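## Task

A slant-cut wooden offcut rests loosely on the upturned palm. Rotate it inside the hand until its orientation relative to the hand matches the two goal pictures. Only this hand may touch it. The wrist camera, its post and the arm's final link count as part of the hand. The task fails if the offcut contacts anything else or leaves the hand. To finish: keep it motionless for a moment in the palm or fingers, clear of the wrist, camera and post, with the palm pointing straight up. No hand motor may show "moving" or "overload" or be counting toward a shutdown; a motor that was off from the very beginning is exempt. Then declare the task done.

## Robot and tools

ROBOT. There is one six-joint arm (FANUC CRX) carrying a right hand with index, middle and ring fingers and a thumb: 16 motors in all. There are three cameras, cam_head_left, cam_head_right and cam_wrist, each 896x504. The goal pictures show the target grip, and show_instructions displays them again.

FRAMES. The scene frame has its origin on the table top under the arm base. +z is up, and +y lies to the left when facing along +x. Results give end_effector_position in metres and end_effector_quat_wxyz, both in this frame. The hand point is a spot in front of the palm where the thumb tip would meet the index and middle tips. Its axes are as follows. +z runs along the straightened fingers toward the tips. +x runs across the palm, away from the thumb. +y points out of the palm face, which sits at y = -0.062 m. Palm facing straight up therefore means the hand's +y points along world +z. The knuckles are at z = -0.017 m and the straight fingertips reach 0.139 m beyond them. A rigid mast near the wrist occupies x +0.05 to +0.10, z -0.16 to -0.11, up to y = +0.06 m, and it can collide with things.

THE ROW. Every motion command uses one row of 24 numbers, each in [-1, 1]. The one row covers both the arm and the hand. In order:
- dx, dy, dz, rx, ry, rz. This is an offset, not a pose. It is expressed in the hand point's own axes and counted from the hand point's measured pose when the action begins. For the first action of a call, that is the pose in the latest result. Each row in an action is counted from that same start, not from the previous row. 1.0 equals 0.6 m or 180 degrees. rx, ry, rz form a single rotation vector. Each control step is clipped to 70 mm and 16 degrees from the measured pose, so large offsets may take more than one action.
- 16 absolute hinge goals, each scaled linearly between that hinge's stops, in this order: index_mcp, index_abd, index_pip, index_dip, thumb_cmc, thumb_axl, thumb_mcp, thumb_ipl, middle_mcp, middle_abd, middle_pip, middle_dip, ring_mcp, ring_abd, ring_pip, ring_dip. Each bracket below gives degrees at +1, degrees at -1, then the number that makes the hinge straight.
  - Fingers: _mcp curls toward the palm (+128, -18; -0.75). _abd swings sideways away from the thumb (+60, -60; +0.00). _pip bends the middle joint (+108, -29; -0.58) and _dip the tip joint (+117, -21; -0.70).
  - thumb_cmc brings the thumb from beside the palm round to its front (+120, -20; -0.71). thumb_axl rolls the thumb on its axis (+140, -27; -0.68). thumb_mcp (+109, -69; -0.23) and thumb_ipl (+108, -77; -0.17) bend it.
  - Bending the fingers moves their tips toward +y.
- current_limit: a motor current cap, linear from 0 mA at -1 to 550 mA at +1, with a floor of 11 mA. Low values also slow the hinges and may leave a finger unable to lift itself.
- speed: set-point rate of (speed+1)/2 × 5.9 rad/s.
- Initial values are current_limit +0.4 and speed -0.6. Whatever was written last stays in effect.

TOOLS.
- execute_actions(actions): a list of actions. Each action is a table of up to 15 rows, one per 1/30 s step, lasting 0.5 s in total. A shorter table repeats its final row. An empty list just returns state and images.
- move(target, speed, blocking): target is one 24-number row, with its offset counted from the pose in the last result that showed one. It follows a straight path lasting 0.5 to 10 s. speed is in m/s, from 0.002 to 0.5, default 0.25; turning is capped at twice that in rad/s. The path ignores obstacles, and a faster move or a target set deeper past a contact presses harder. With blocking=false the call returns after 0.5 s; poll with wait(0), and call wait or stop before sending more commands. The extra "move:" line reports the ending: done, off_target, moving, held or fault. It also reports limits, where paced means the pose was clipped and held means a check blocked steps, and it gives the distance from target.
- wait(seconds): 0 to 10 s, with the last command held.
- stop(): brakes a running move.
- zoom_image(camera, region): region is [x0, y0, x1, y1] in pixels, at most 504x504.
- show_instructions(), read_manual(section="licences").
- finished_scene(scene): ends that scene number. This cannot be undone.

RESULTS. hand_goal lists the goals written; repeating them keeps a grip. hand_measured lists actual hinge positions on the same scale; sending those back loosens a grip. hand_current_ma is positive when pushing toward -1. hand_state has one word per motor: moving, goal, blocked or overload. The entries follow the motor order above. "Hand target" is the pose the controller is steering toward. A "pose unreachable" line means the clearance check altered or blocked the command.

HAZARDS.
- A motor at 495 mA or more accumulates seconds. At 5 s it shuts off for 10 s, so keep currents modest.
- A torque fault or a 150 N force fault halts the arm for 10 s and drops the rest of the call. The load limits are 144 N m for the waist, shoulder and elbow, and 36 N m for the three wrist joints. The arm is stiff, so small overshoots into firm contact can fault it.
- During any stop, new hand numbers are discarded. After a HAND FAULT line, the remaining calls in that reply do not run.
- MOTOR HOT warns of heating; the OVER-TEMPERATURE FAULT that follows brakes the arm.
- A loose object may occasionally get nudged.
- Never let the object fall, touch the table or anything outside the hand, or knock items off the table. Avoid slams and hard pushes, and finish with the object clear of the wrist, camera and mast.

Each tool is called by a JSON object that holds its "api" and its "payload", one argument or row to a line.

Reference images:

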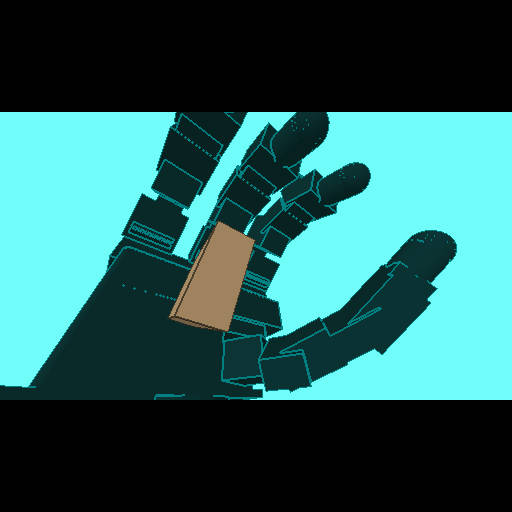

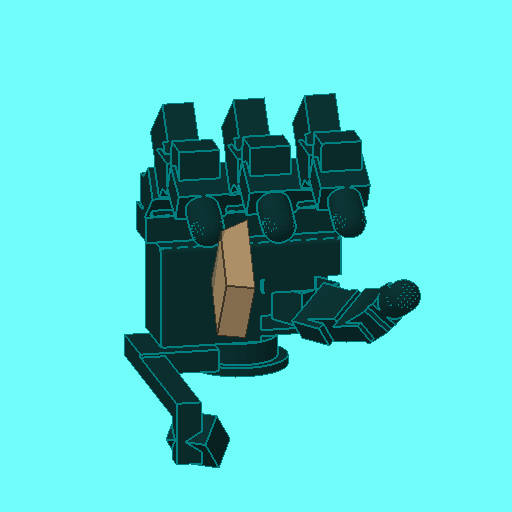

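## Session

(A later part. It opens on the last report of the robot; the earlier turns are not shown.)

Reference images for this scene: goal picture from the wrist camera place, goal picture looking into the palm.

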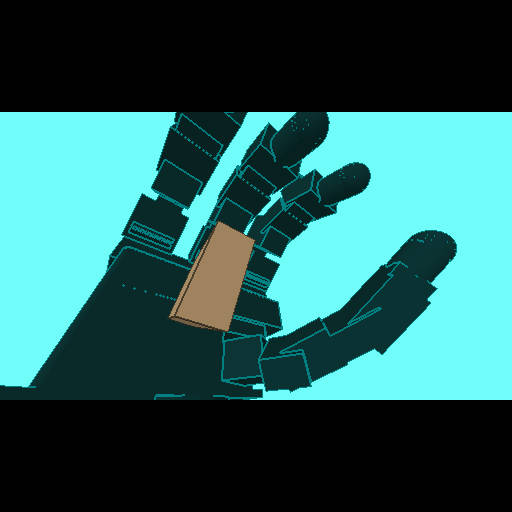

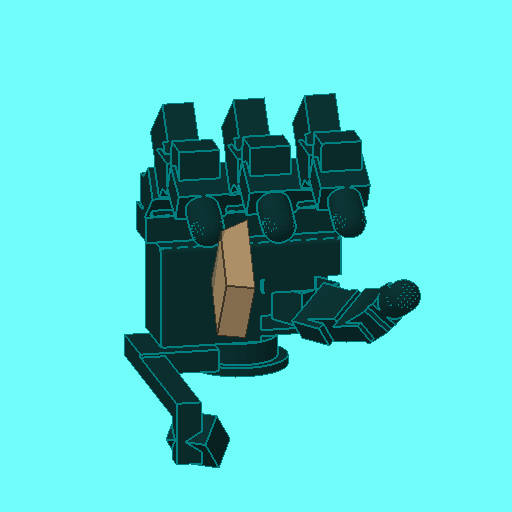

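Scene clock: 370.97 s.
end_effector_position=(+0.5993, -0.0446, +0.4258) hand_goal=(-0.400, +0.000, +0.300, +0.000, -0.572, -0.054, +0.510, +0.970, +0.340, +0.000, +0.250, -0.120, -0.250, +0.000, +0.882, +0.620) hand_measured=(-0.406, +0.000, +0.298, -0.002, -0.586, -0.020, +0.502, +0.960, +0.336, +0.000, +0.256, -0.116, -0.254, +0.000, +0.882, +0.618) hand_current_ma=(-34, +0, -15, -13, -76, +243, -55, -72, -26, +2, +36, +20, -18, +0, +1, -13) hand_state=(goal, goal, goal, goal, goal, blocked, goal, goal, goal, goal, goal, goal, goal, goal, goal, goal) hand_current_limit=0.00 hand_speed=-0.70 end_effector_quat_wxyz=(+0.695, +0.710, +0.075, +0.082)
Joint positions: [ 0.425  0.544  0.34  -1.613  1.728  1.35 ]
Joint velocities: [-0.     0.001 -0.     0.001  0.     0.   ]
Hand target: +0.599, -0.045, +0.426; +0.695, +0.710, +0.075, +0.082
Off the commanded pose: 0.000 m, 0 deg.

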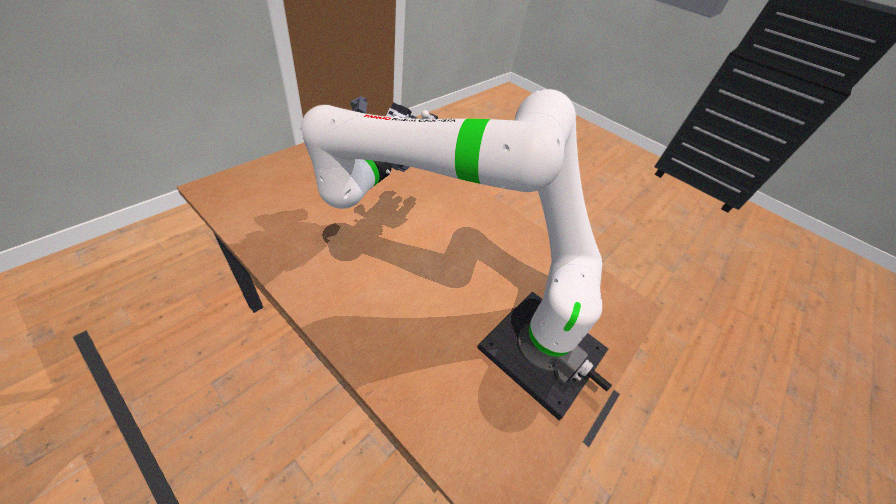

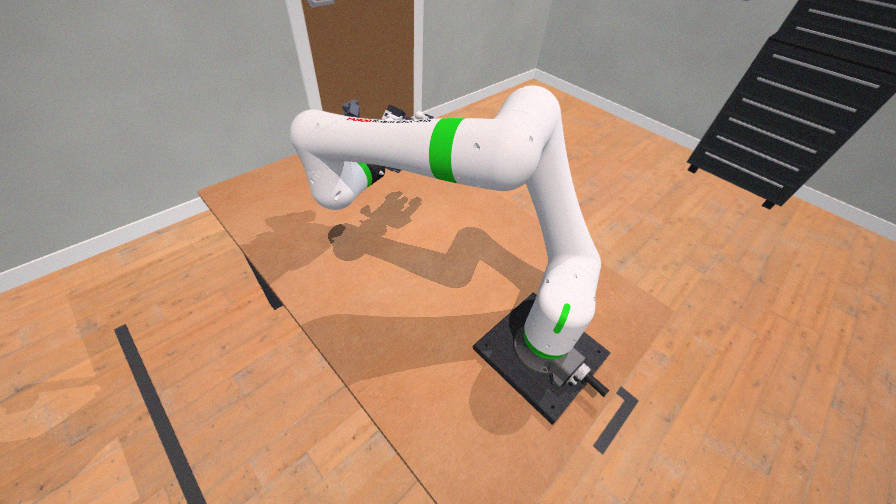

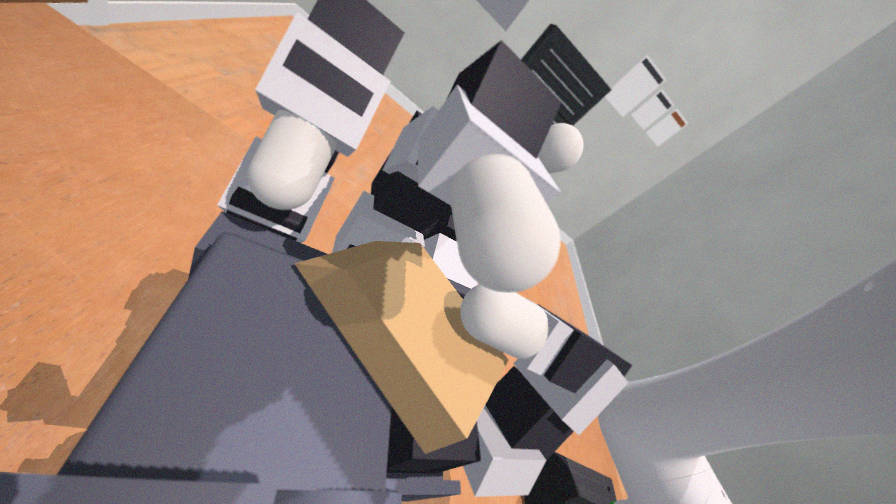

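{"api": "execute_actions", "payload": {
  "actions": [
    [[0,0,0,0,0,0,-0.4,0,0.3,0,-0.6,0.05,0.42,0.85,0.2,0,0.1,-0.2,-0.25,0,0.883,0.62,0,-0.6]],
    [[0,0,0,0,0,0,-0.4,0,0.3,0,-0.6,0.05,0.35,0.7,0.2,0,0.0,-0.3,-0.25,0,0.883,0.62,0,-0.6]]
  ]
}}

{"api": "zoom_image", "payload": {
  "camera": "cam_wrist",
  "region": [250, 180, 650, 504]
}}

Scene clock: 384.07 s.
end_effector_position=(+0.5993, -0.0446, +0.4258) hand_goal=(-0.400, +0.000, +0.300, +0.000, -0.600, +0.050, +0.350, +0.700, +0.200, +0.000, +0.000, -0.300, -0.250, +0.000, +0.882, +0.620) hand_measured=(-0.406, +0.000, +0.298, -0.002, -0.604, +0.044, +0.352, +0.704, +0.198, +0.000, +0.004, -0.296, -0.254, +0.000, +0.882, +0.618) hand_current_ma=(-34, +0, -15, -13, -20, -43, +10, +29, -6, +2, +24, +19, -19, +0, +1, -13) hand_state=(goal, goal, goal, goal, goal, goal, goal, goal, goal, goal, goal, goal, goal, goal, goal, goal) hand_current_limit=0.00 hand_speed=-0.60 end_effector_quat_wxyz=(+0.695, +0.710, +0.075, +0.082)
Joint positions: [ 0.425  0.544  0.34  -1.613  1.728  1.35 ]
Joint velocities: [-0.    -0.    -0.    -0.001  0.001 -0.   ]
Hand target: +0.599, -0.045, +0.426; +0.695, +0.710, +0.075, +0.082
Off the commanded pose: 0.000 m, 0 deg.
camera_calibration (this result's frames):
cam_wrist: T_world_to_cam=[[-0.787972, -0.134615, 0.600815, 0.235265], [-0.536116, 0.629877, -0.561991, 0.544393], [-0.302787, -0.76494, -0.568495, 0.509743], [0, 0, 0, 1]] pos_world=[0.631583, 0.0786921, 0.454379]

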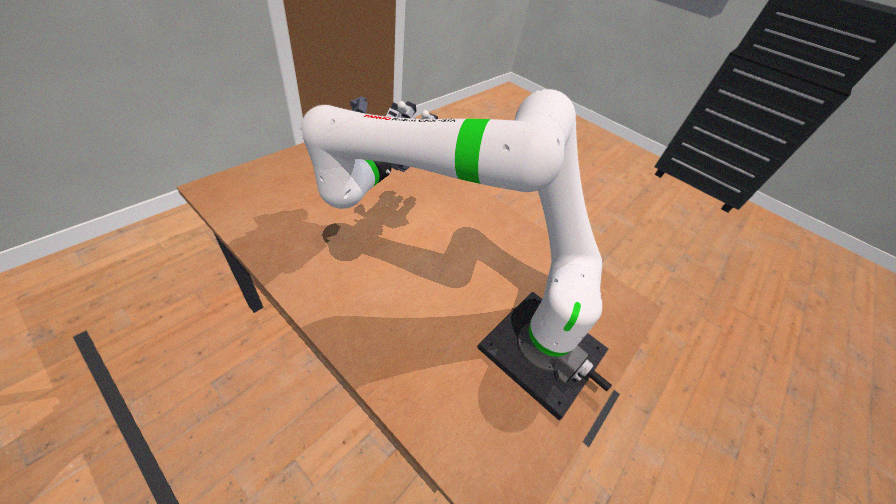

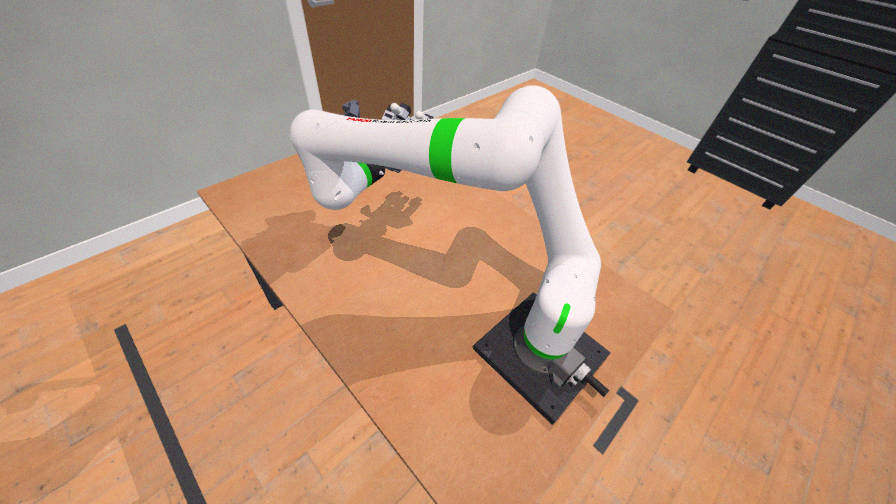

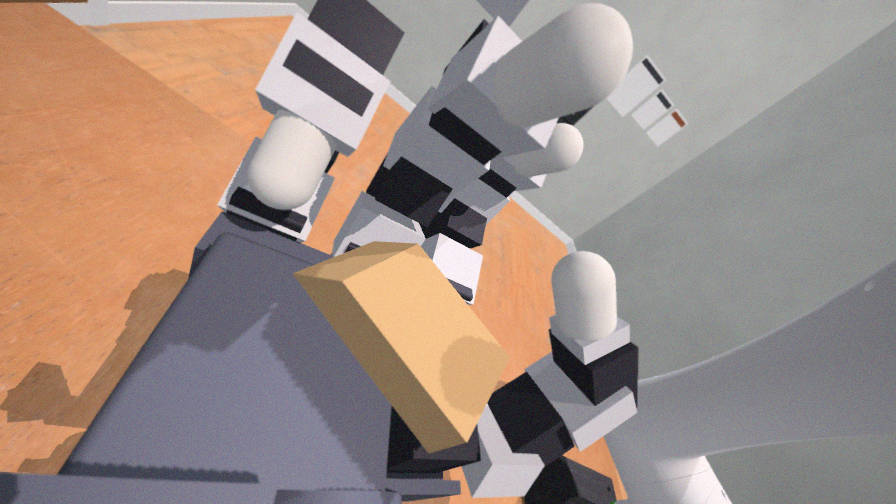

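Region (250, 180, 650, 504) of cam_wrist's 896x504 image, scaled by 1.260, with more detail than that image has; it fills the top 408 rows of this view, and the rest is white.

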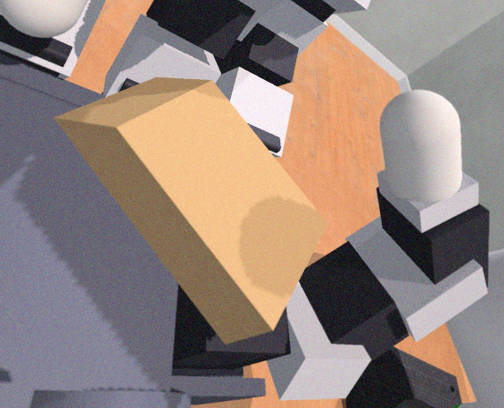

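{"api": "execute_actions", "payload": {
  "actions": [
    [[0,0,0,0,0,0,0.0,0,0.0,-0.3,-0.286,0.45,0.35,0.9,0.3,0,0.0,-0.3,-0.25,0,0.883,0.62,0,-0.4]],
    [[0,0,0,0,0,0,0.35,0,-0.1,-0.3,-0.286,0.78,0.42,0.97,0.38,0,-0.1,-0.3,-0.25,0,0.883,0.62,0,-0.4]],
    [[0,0,0,0,0,0,0.38,0,-0.1,-0.3,-0.286,0.78,0.6,0.97,0.38,0,-0.1,-0.3,-0.25,0,0.883,0.62,0,-0.6]],
    [[0,0,0,0,0,0,0.38,0,-0.1,-0.3,-0.286,0.78,0.72,0.97,0.38,0,-0.1,-0.3,-0.25,0,0.883,0.62,0,-0.6]]
  ]
}}

Scene clock: 460.97 s.
end_effector_position=(+0.5993, -0.0446, +0.4258) hand_goal=(+0.380, +0.000, -0.100, -0.300, -0.286, +0.780, +0.720, +0.970, +0.380, +0.000, -0.100, -0.300, -0.250, +0.000, +0.882, +0.620) hand_measured=(+0.376, +0.000, -0.098, -0.296, -0.298, +0.780, +0.684, +0.966, +0.374, +0.000, -0.096, -0.296, -0.254, +0.000, +0.882, +0.618) hand_current_ma=(-25, +0, +12, +17, -66, +4, -231, -25, -31, +2, +28, +18, -19, +0, +1, -13) hand_state=(goal, goal, goal, goal, goal, goal, blocked, goal, goal, goal, goal, goal, goal, goal, goal, goal) hand_current_limit=0.00 hand_speed=-0.60 end_effector_quat_wxyz=(+0.695, +0.710, +0.075, +0.082)
Joint positions: [ 0.425  0.544  0.34  -1.613  1.728  1.35 ]
Joint velocities: [ 0.    -0.    -0.001 -0.001  0.     0.001]
Hand target: +0.599, -0.045, +0.426; +0.695, +0.710, +0.075, +0.082
Off the commanded pose: 0.000 m, 0 deg.
camera_calibration (this result's frames):
cam_wrist: T_world_to_cam=[[-0.787972, -0.134615, 0.600815, 0.235265], [-0.536116, 0.629877, -0.561992, 0.544393], [-0.302787, -0.76494, -0.568495, 0.509742], [0, 0, 0, 1]] pos_world=[0.631583, 0.078692, 0.45438]

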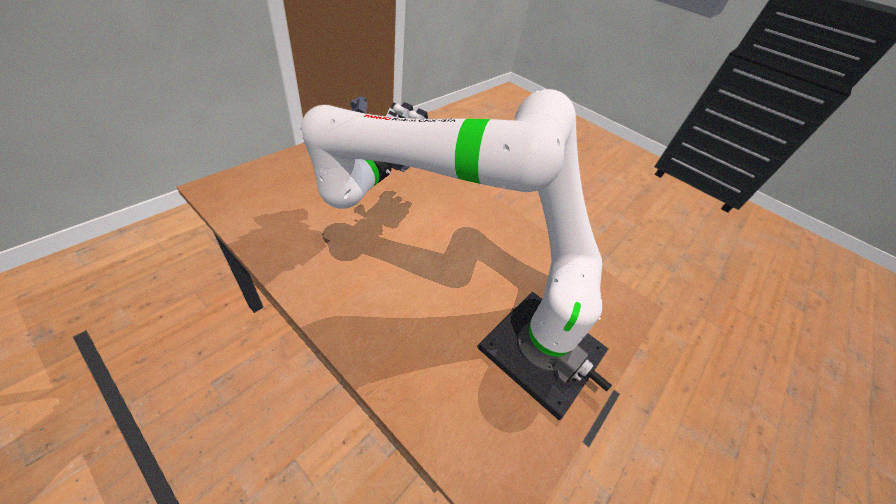

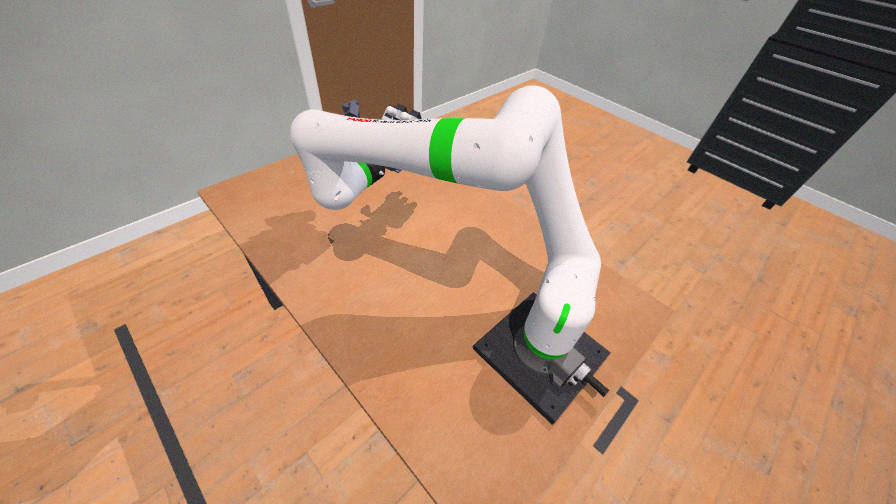

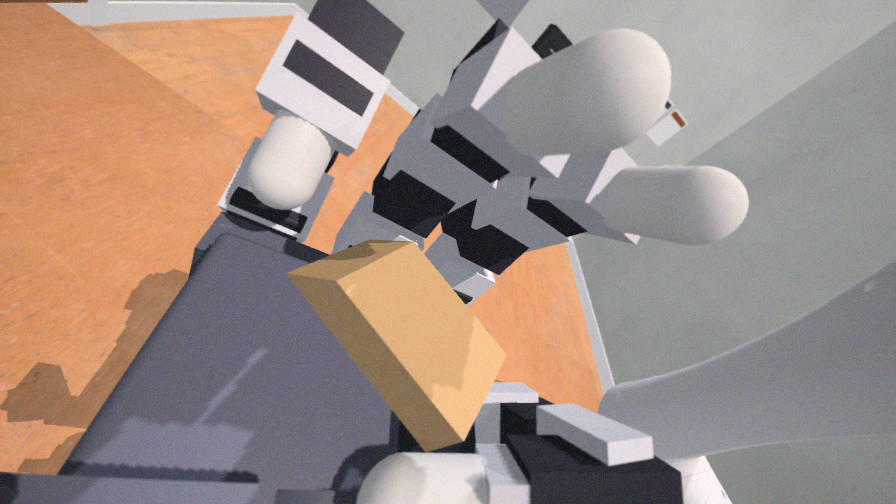

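{"api": "execute_actions", "payload": {
  "actions": [
    [[0,0,0,0,0,0,0.38,0,-0.1,-0.3,-0.286,0.65,0.71,0.98,0.38,0,-0.1,-0.3,-0.25,0,0.883,0.62,0,-0.75]],
    [[0,0,0,0,0,0,0.38,0,-0.1,-0.3,-0.286,0.52,0.72,0.98,0.38,0,-0.1,-0.3,-0.25,0,0.883,0.62,0,-0.75]],
    [[0,0,0,0,0,0,0.38,0,-0.1,-0.3,-0.286,0.39,0.73,0.98,0.38,0,-0.1,-0.3,-0.25,0,0.883,0.62,0,-0.75]],
    [[0,0,0,0,0,0,0.38,0,-0.1,-0.3,-0.286,0.27,0.73,0.98,0.38,0,-0.1,-0.3,-0.25,0,0.883,0.62,0,-0.75]]
  ]
}}

Scene clock: 475.53 s.
end_effector_position=(+0.5993, -0.0446, +0.4258) hand_goal=(+0.380, +0.000, -0.100, -0.300, -0.286, +0.270, +0.730, +0.980, +0.380, +0.000, -0.100, -0.300, -0.250, +0.000, +0.882, +0.620) hand_measured=(+0.376, +0.000, -0.098, -0.296, -0.294, +0.300, +0.716, +0.974, +0.374, +0.000, -0.096, -0.296, -0.254, +0.000, +0.882, +0.618) hand_current_ma=(-25, +0, +12, +17, -45, +205, -95, -47, -30, +2, +27, +18, -19, +0, +1, -13) hand_state=(goal, goal, goal, goal, goal, blocked, goal, goal, goal, goal, goal, goal, goal, goal, goal, goal) hand_current_limit=0.00 hand_speed=-0.75 end_effector_quat_wxyz=(+0.695, +0.710, +0.075, +0.082)
Joint positions: [ 0.425  0.544  0.34  -1.613  1.728  1.35 ]
Joint velocities: [ 0.     0.    -0.001 -0.001  0.     0.001]
Hand target: +0.599, -0.045, +0.426; +0.695, +0.710, +0.075, +0.082
Off the commanded pose: 0.000 m, 0 deg.

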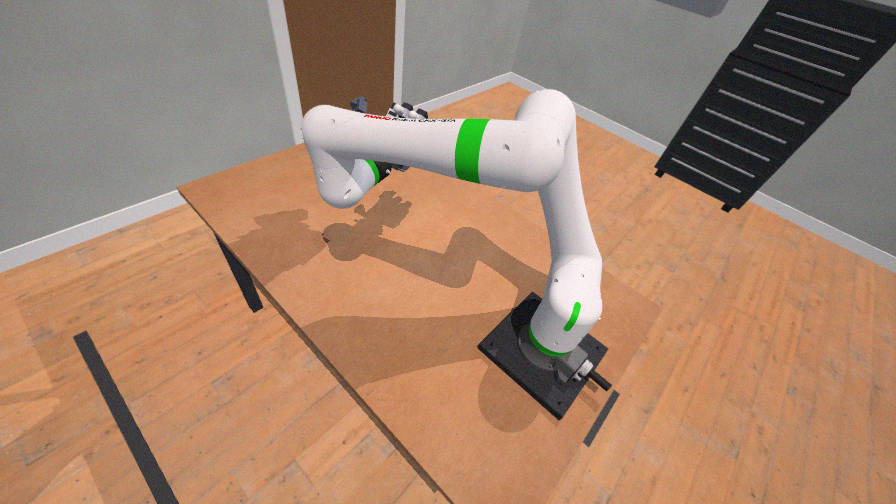

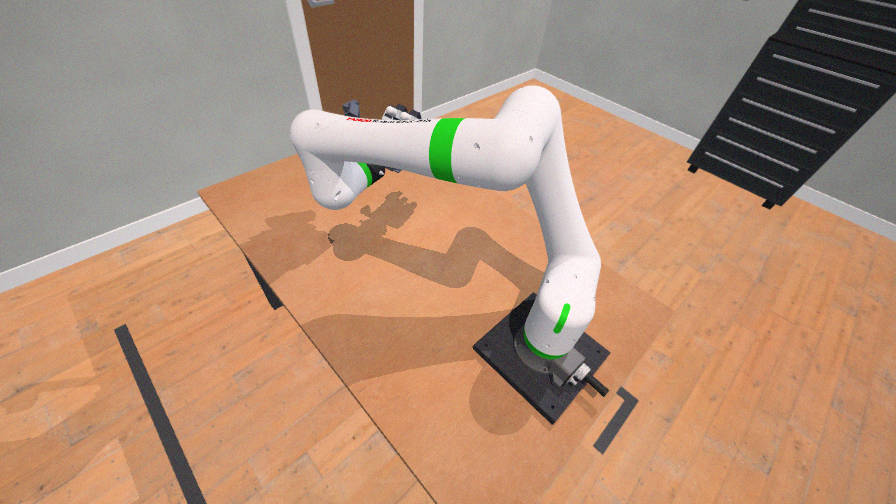

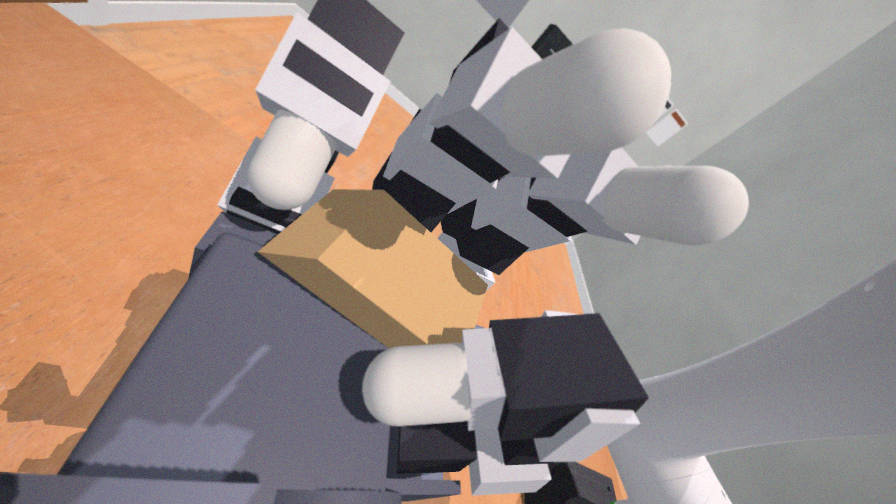

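{"api": "execute_actions", "payload": {
  "actions": [
    [[0,0,0,0,0,0,0.38,0,-0.2,-0.4,-0.286,0.5,0.71,0.98,0.38,0,-0.2,-0.4,-0.25,0,0.883,0.62,0,-0.6]]
  ]
}}

{"api": "zoom_image", "payload": {
  "camera": "cam_wrist",
  "region": [220, 150, 620, 450]
}}

Scene clock: 485.87 s.
end_effector_position=(+0.5993, -0.0446, +0.4258) hand_goal=(+0.380, +0.000, -0.200, -0.400, -0.286, +0.500, +0.710, +0.980, +0.380, +0.000, -0.200, -0.400, -0.250, +0.000, +0.882, +0.620) hand_measured=(+0.376, +0.000, -0.196, -0.396, -0.290, +0.498, +0.710, +0.980, +0.374, +0.000, -0.196, -0.396, -0.254, +0.000, +0.882, +0.618) hand_current_ma=(-22, +0, +23, +20, -25, -11, +5, -6, -29, +2, +23, +18, -19, +0, +1, -13) hand_state=(goal, goal, goal, goal, goal, moving, goal, goal, goal, goal, goal, goal, goal, goal, goal, goal) hand_current_limit=0.00 hand_speed=-0.60 end_effector_quat_wxyz=(+0.695, +0.710, +0.075, +0.082)
Joint positions: [ 0.425  0.544  0.34  -1.613  1.728  1.35 ]
Joint velocities: [-0.     0.    -0.    -0.    -0.001 -0.001]
Hand target: +0.599, -0.045, +0.426; +0.695, +0.710, +0.075, +0.082
Off the commanded pose: 0.000 m, 0 deg.
camera_calibration (this result's frames):
cam_wrist: T_world_to_cam=[[-0.787972, -0.134615, 0.600815, 0.235265], [-0.536116, 0.629877, -0.561991, 0.544393], [-0.302787, -0.76494, -0.568495, 0.509743], [0, 0, 0, 1]] pos_world=[0.631583, 0.078692, 0.454379]

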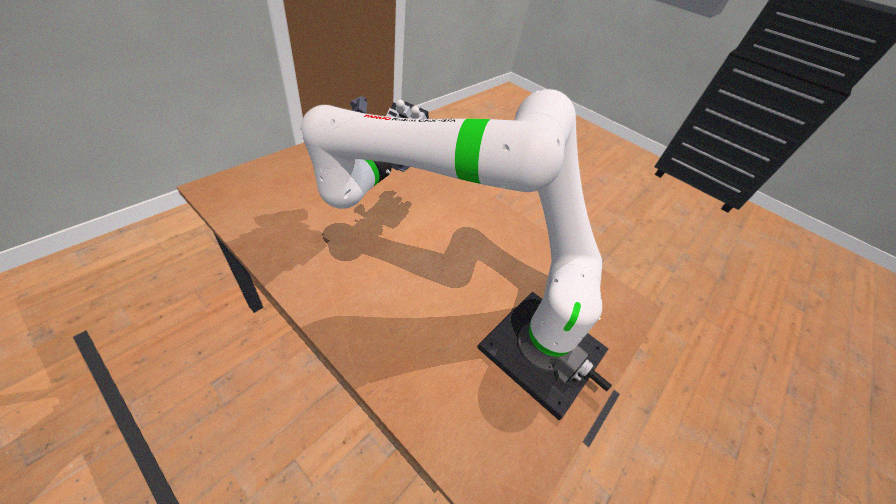

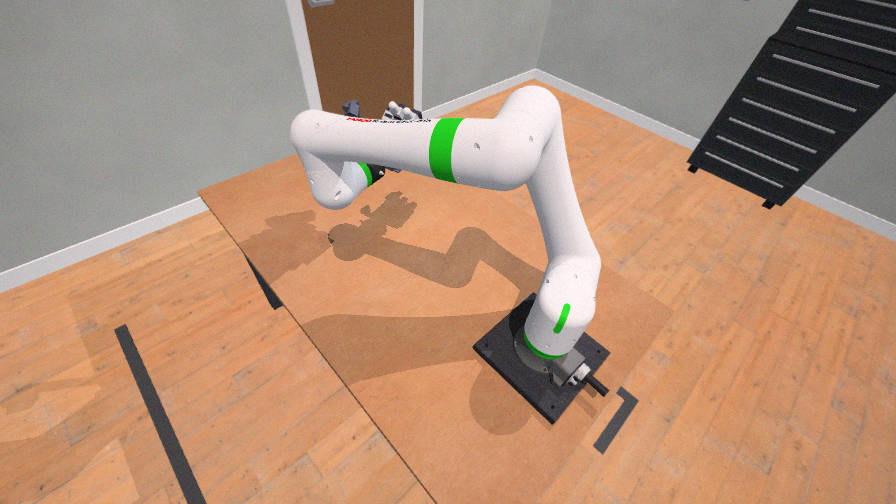

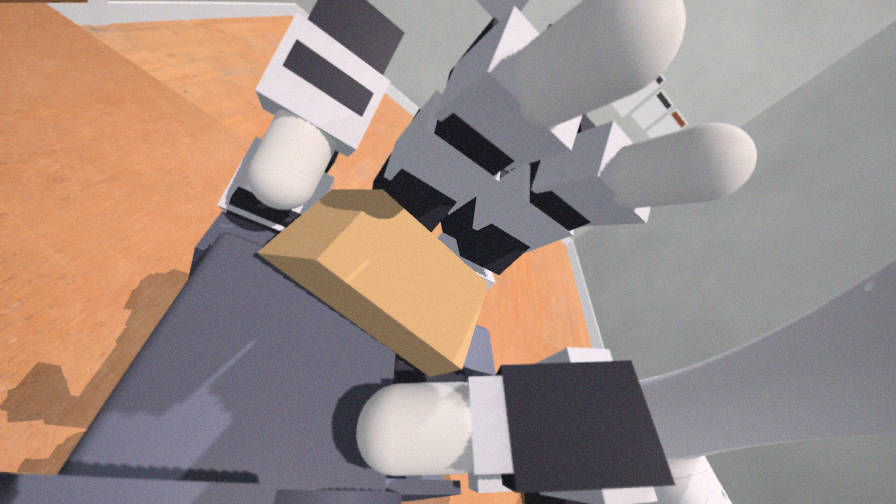

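Region (220, 150, 620, 450) of cam_wrist's 896x504 image, scaled by 1.260, with more detail than that image has; it fills the top 378 rows of this view, and the rest is white.

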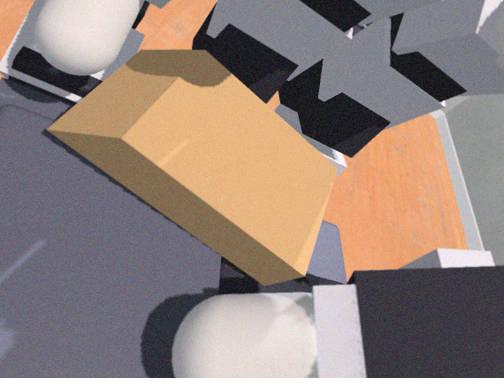

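{"api": "execute_actions", "payload": {
  "actions": [
    [[0,0,0,0,0,0,0.38,0,-0.2,-0.4,-0.5,0.5,0.78,0.97,0.0,0,0.4,0.0,-0.25,0,0.883,0.62,0,-0.4]],
    [[0,0,0,0,0,0,0.38,0,-0.2,-0.4,-0.57,0.36,0.8,0.97,-0.205,0,0.8,0.15,-0.25,0,0.883,0.62,0,-0.4]],
    [[0,0,0,0,0,0,0.38,0,-0.2,-0.4,-0.57,0.34,0.8,0.97,-0.205,0,0.883,0.225,-0.25,0,0.883,0.62,0,-0.6]],
    [[0,0,0,0,0,0,0.38,0,-0.2,-0.4,-0.57,0.34,0.8,0.97,-0.1,0,0.883,0.14,-0.25,0,0.883,0.62,0,-0.7]],
    [[0,0,0,0,0,0,0.38,0,-0.2,-0.4,-0.57,0.34,0.8,0.97,0.0,0,0.883,0.04,-0.25,0,0.883,0.62,0,-0.7]]
  ]
}}

Scene clock: 547.27 s.
end_effector_position=(+0.5993, -0.0446, +0.4258) hand_goal=(+0.380, +0.000, -0.200, -0.400, -0.570, +0.340, +0.800, +0.970, +0.000, +0.000, +0.882, +0.040, -0.250, +0.000, +0.882, +0.620) hand_measured=(+0.376, +0.000, -0.196, -0.396, -0.570, +0.342, +0.800, +0.972, -0.038, +0.000, +0.872, +0.036, -0.254, +0.000, +0.882, +0.618) hand_current_ma=(-22, +0, +23, +20, +4, +11, +1, +17, -207, +2, -56, -18, -19, +0, +1, -13) hand_state=(goal, goal, goal, goal, goal, goal, goal, goal, blocked, goal, goal, goal, goal, goal, goal, goal) hand_current_limit=0.00 hand_speed=-0.70 end_effector_quat_wxyz=(+0.695, +0.710, +0.075, +0.082)
Joint positions: [ 0.425  0.544  0.34  -1.613  1.728  1.35 ]
Joint velocities: [ 0.    -0.     0.    -0.001  0.001  0.001]
Hand target: +0.599, -0.045, +0.426; +0.695, +0.710, +0.075, +0.082
Off the commanded pose: 0.000 m, 0 deg.
camera_calibration (this result's frames):
cam_wrist: T_world_to_cam=[[-0.787972, -0.134615, 0.600815, 0.235265], [-0.536116, 0.629877, -0.561991, 0.544393], [-0.302787, -0.76494, -0.568495, 0.509743], [0, 0, 0, 1]] pos_world=[0.631583, 0.0786921, 0.454379]

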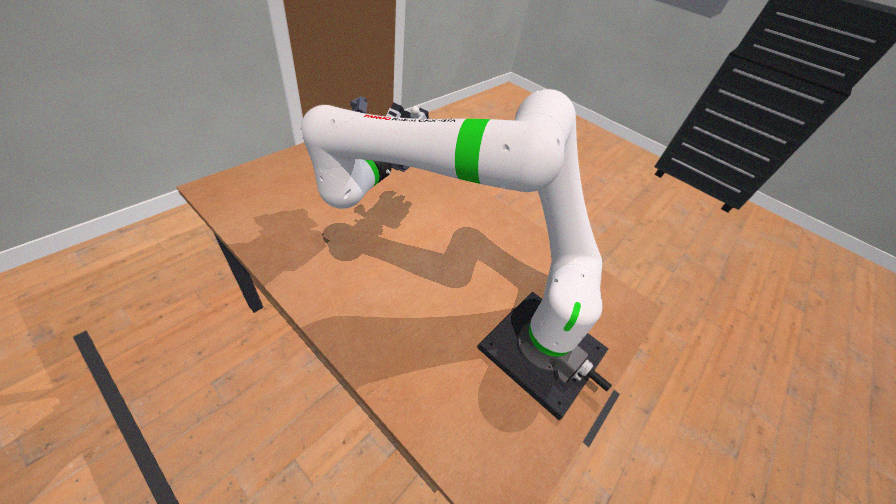

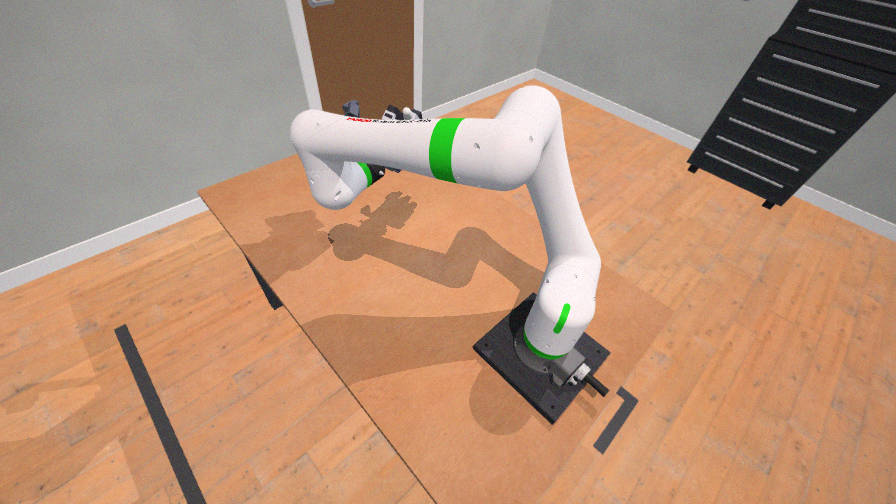

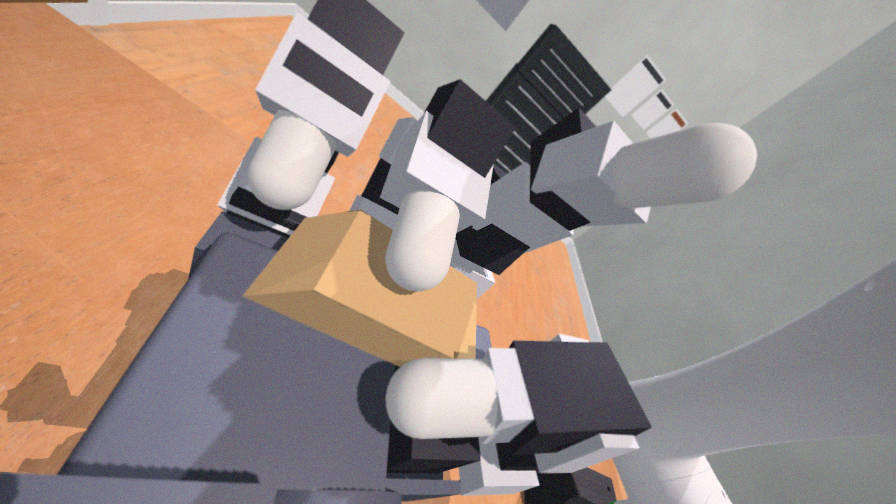

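{"api": "execute_actions", "payload": {
  "actions": [
    [[0,0,0,0,0,0,0.0,-0.2,0.0,-0.3,-0.57,0.4,0.8,0.97,-0.06,0.0,0.8,0.0,-0.25,0.2,0.883,0.62,0,-0.4]],
    [[0,0,0,0,0,0,-0.2,-0.3,0.1,-0.2,-0.57,0.4,0.8,0.97,-0.06,0.35,0.8,0.05,-0.25,0.3,0.883,0.62,0,-0.4]],
    [[0,0,0,0,0,0,-0.2,-0.3,0.1,-0.2,-0.57,0.4,0.8,0.97,-0.06,0.35,0.883,0.13,-0.25,0.3,0.883,0.62,0,-0.6]],
    [[0,0,0,0,0,0,-0.2,-0.3,0.1,-0.2,-0.57,0.4,0.8,0.97,-0.06,0.0,0.883,0.11,-0.25,0.3,0.883,0.62,0,-0.7]],
    [[0,0,0,0,0,0,-0.2,-0.3,0.1,-0.2,-0.57,0.4,0.8,0.97,-0.06,-0.35,0.883,0.13,-0.25,0.3,0.883,0.62,0,-0.7]],
    [[0,0,0,0,0,0,-0.2,-0.3,0.1,-0.2,-0.57,0.4,0.8,0.97,-0.06,-0.35,0.883,0.13,-0.25,0.3,0.883,0.62,0,-0.7]]
  ]
}}

Scene clock: 598.77 s.
end_effector_position=(+0.5993, -0.0446, +0.4258) hand_goal=(-0.200, -0.300, +0.100, -0.200, -0.570, +0.400, +0.800, +0.970, -0.060, -0.350, +0.882, +0.130, -0.250, +0.300, +0.882, +0.620) hand_measured=(-0.204, -0.298, +0.098, -0.202, -0.570, +0.398, +0.800, +0.972, -0.078, -0.342, +0.864, +0.116, -0.256, +0.294, +0.882, +0.622) hand_current_ma=(-28, +10, -17, -14, +4, -9, +5, +17, -94, +41, -102, -71, -34, -24, +1, +15) hand_state=(goal, goal, goal, goal, goal, goal, goal, goal, goal, goal, goal, goal, goal, goal, goal, goal) hand_current_limit=0.00 hand_speed=-0.70 end_effector_quat_wxyz=(+0.695, +0.710, +0.075, +0.082)
Joint positions: [ 0.425  0.544  0.34  -1.613  1.728  1.35 ]
Joint velocities: [-0.    -0.     0.     0.001  0.001  0.   ]
Hand target: +0.599, -0.045, +0.426; +0.695, +0.710, +0.075, +0.082
Off the commanded pose: 0.000 m, 0 deg.
camera_calibration (this result's frames):
cam_wrist: T_world_to_cam=[[-0.787972, -0.134615, 0.600815, 0.235265], [-0.536115, 0.629878, -0.561991, 0.544393], [-0.302787, -0.76494, -0.568495, 0.509743], [0, 0, 0, 1]] pos_world=[0.631583, 0.0786921, 0.45438]

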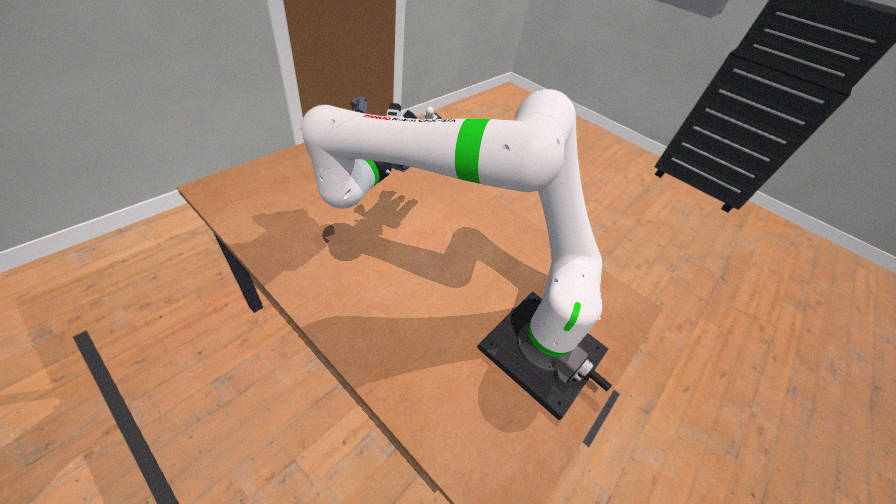

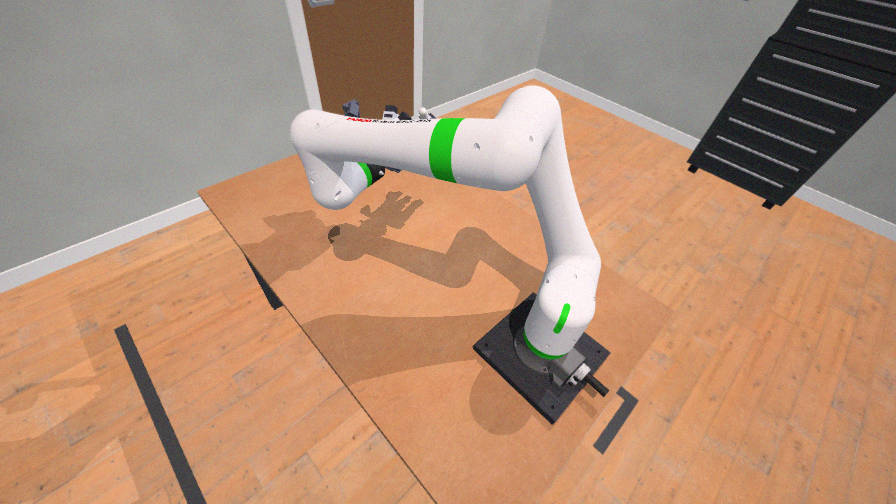

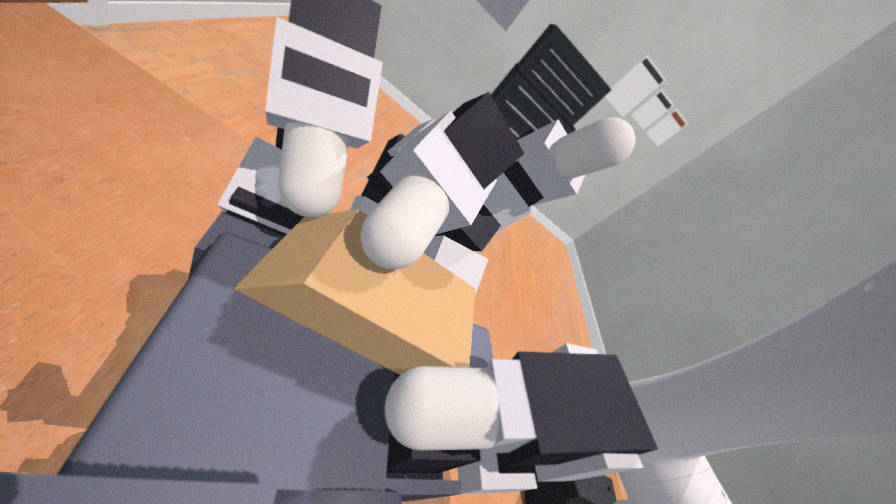

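{"api": "execute_actions", "payload": {
  "actions": [
    [[0,0,0,0,0,0,-0.2,-0.3,0.1,-0.2,-0.57,0.4,0.8,0.97,-0.06,-0.35,0.8,0.05,-0.3,0.0,0.6,0.3,0,-0.4]],
    [[0,0,0,0,0,0,-0.2,-0.3,0.1,-0.2,-0.57,0.4,0.8,0.97,-0.03,0.35,0.8,0.0,-0.3,0.0,0.4,0.2,0,-0.3]],
    [[0,0,0,0,0,0,-0.2,-0.3,0.1,-0.2,-0.57,0.4,0.8,0.97,-0.03,0.35,0.883,0.1,-0.3,0.0,0.4,0.2,0,-0.6]],
    [[0,0,0,0,0,0,-0.2,-0.3,0.1,-0.2,-0.57,0.4,0.8,0.97,-0.03,0.0,0.883,0.08,-0.3,0.0,0.4,0.2,0,-0.7]],
    [[0,0,0,0,0,0,-0.2,-0.3,0.1,-0.2,-0.57,0.4,0.8,0.97,-0.03,-0.35,0.883,0.1,-0.3,0.0,0.4,0.2,0,-0.7]],
    [[0,0,0,0,0,0,-0.2,-0.3,0.1,-0.2,-0.57,0.4,0.8,0.97,-0.03,-0.35,0.883,0.1,-0.3,0.0,0.4,0.2,0,-0.7]]
  ]
}}

Scene clock: 629.47 s.
end_effector_position=(+0.5993, -0.0446, +0.4258) hand_goal=(-0.200, -0.300, +0.100, -0.200, -0.570, +0.400, +0.800, +0.970, -0.030, -0.350, +0.882, +0.100, -0.300, +0.000, +0.400, +0.200) hand_measured=(-0.204, -0.298, +0.098, -0.202, -0.570, +0.398, +0.800, +0.972, -0.048, -0.346, +0.864, +0.088, -0.304, +0.004, +0.404, +0.204) hand_current_ma=(-28, +10, -17, -14, +4, -9, +5, +17, -94, +21, -99, -69, -27, +16, +21, +23) hand_state=(goal, goal, goal, goal, goal, goal, goal, goal, goal, goal, goal, goal, goal, goal, goal, goal) hand_current_limit=0.00 hand_speed=-0.70 end_effector_quat_wxyz=(+0.695, +0.710, +0.075, +0.082)
Joint positions: [ 0.425  0.544  0.34  -1.613  1.728  1.35 ]
Joint velocities: [-0.     0.001 -0.     0.001 -0.    -0.   ]
Hand target: +0.599, -0.045, +0.426; +0.695, +0.710, +0.075, +0.082
Off the commanded pose: 0.000 m, 0 deg.
camera_calibration (this result's frames):
cam_wrist: T_world_to_cam=[[-0.787972, -0.134615, 0.600815, 0.235265], [-0.536116, 0.629877, -0.561992, 0.544393], [-0.302787, -0.76494, -0.568495, 0.509742], [0, 0, 0, 1]] pos_world=[0.631583, 0.0786921, 0.454379]

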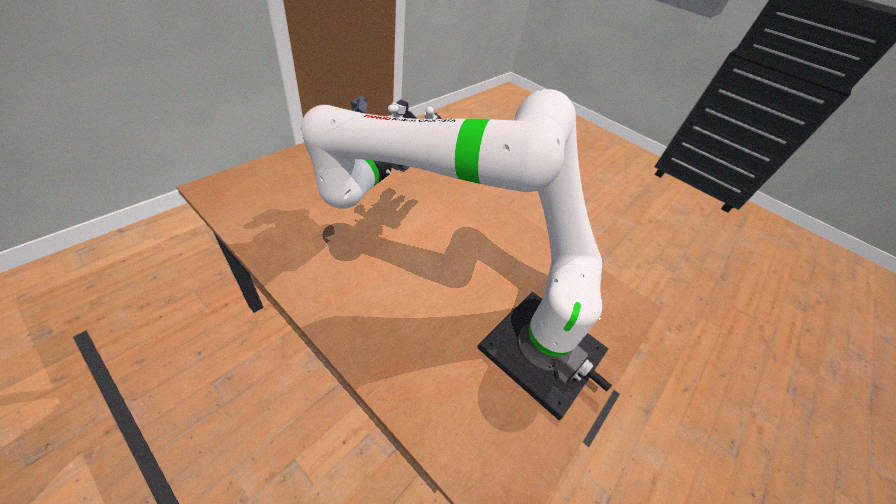

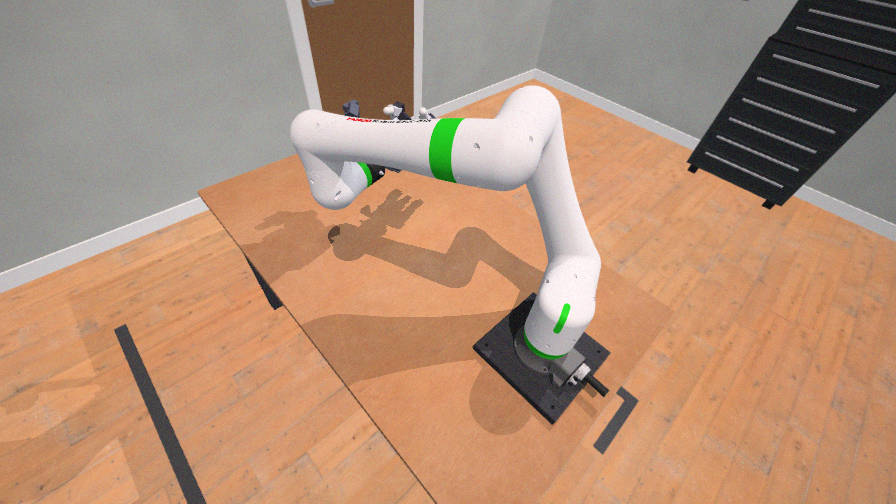

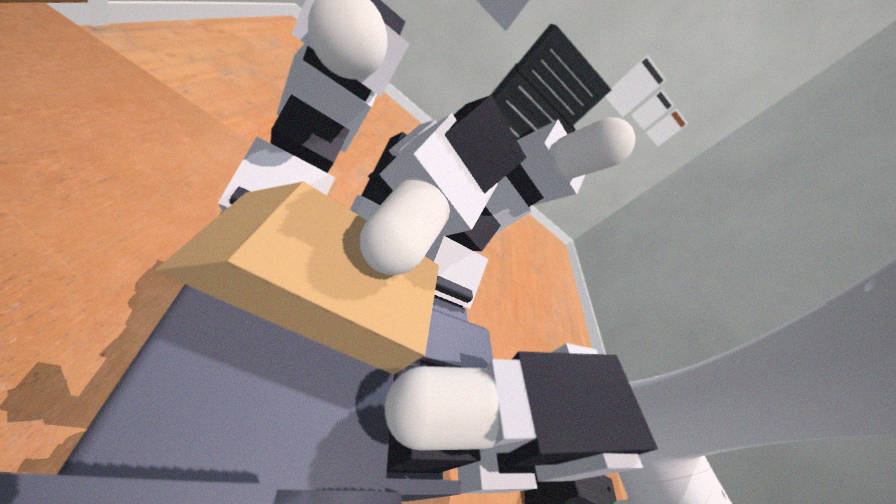

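{"api": "execute_actions", "payload": {
  "actions": [
    [[0,0,0,0,0,0,-0.2,-0.3,0.1,-0.2,-0.57,0.4,0.8,0.97,0.03,-0.35,0.883,0.04,-0.3,0.0,0.4,0.2,0,-0.7]],
    [[0,0,0,0,0,0,-0.2,-0.3,0.1,-0.2,-0.57,0.4,0.8,0.97,0.1,-0.35,0.883,-0.035,-0.3,0.0,0.4,0.2,0,-0.7]],
    [[0,0,0,0,0,0,-0.2,-0.3,0.1,-0.2,-0.57,0.4,0.8,0.97,0.1,-0.35,0.883,-0.035,-0.3,0.0,0.4,0.2,0,-0.7]]
  ]
}}

Scene clock: 658.17 s.
end_effector_position=(+0.5993, -0.0446, +0.4258) hand_goal=(-0.200, -0.300, +0.100, -0.200, -0.570, +0.400, +0.800, +0.970, +0.100, -0.350, +0.882, -0.036, -0.300, +0.000, +0.400, +0.200) hand_measured=(-0.204, -0.298, +0.098, -0.202, -0.570, +0.402, +0.800, +0.972, +0.050, -0.352, +0.874, -0.036, -0.304, +0.004, +0.404, +0.204) hand_current_ma=(-28, +10, -17, -14, -1, +9, +5, +17, -273, -9, -44, +1, -27, +16, +21, +23) hand_state=(goal, goal, goal, goal, goal, goal, goal, goal, blocked, goal, goal, goal, goal, goal, goal, goal) hand_current_limit=0.00 hand_speed=-0.70 end_effector_quat_wxyz=(+0.695, +0.710, +0.075, +0.082)
Joint positions: [ 0.425  0.544  0.34  -1.613  1.728  1.35 ]
Joint velocities: [ 0.     0.     0.     0.001 -0.001  0.   ]
Hand target: +0.599, -0.045, +0.426; +0.695, +0.710, +0.075, +0.082
Off the commanded pose: 0.000 m, 0 deg.
camera_calibration (this result's frames):
cam_wrist: T_world_to_cam=[[-0.787972, -0.134615, 0.600815, 0.235265], [-0.536116, 0.629877, -0.561991, 0.544393], [-0.302787, -0.76494, -0.568495, 0.509743], [0, 0, 0, 1]] pos_world=[0.631583, 0.0786921, 0.454379]

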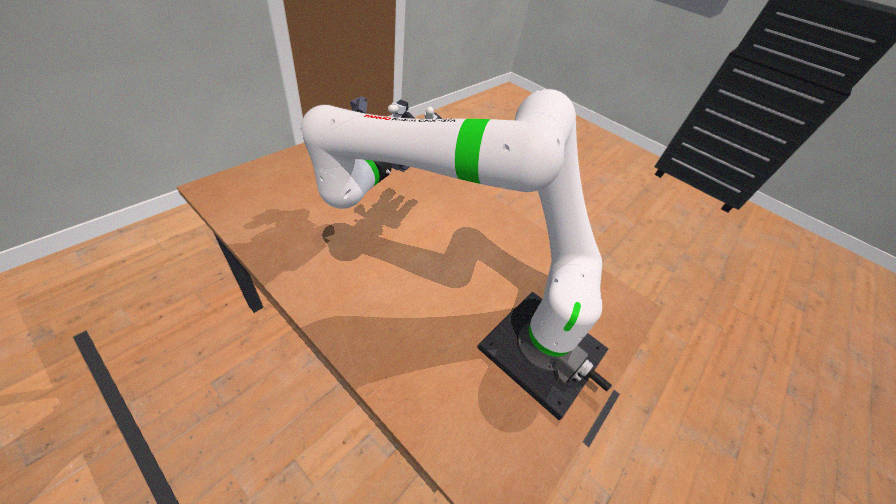

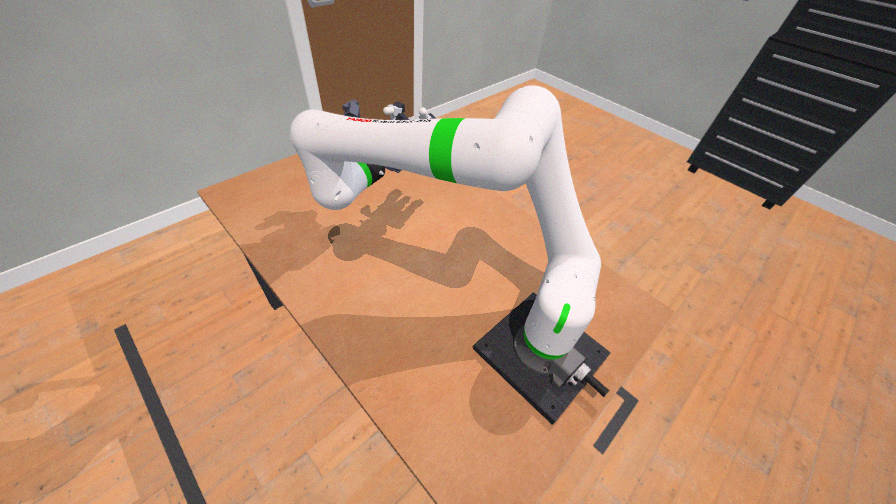

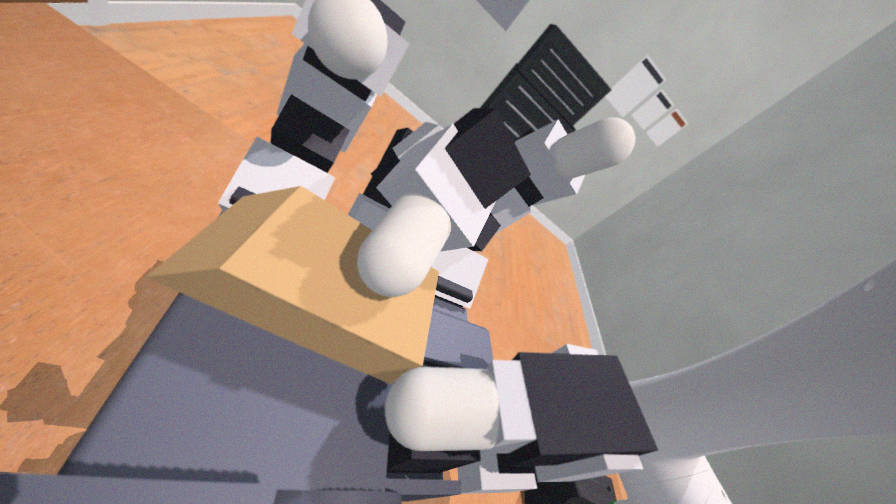

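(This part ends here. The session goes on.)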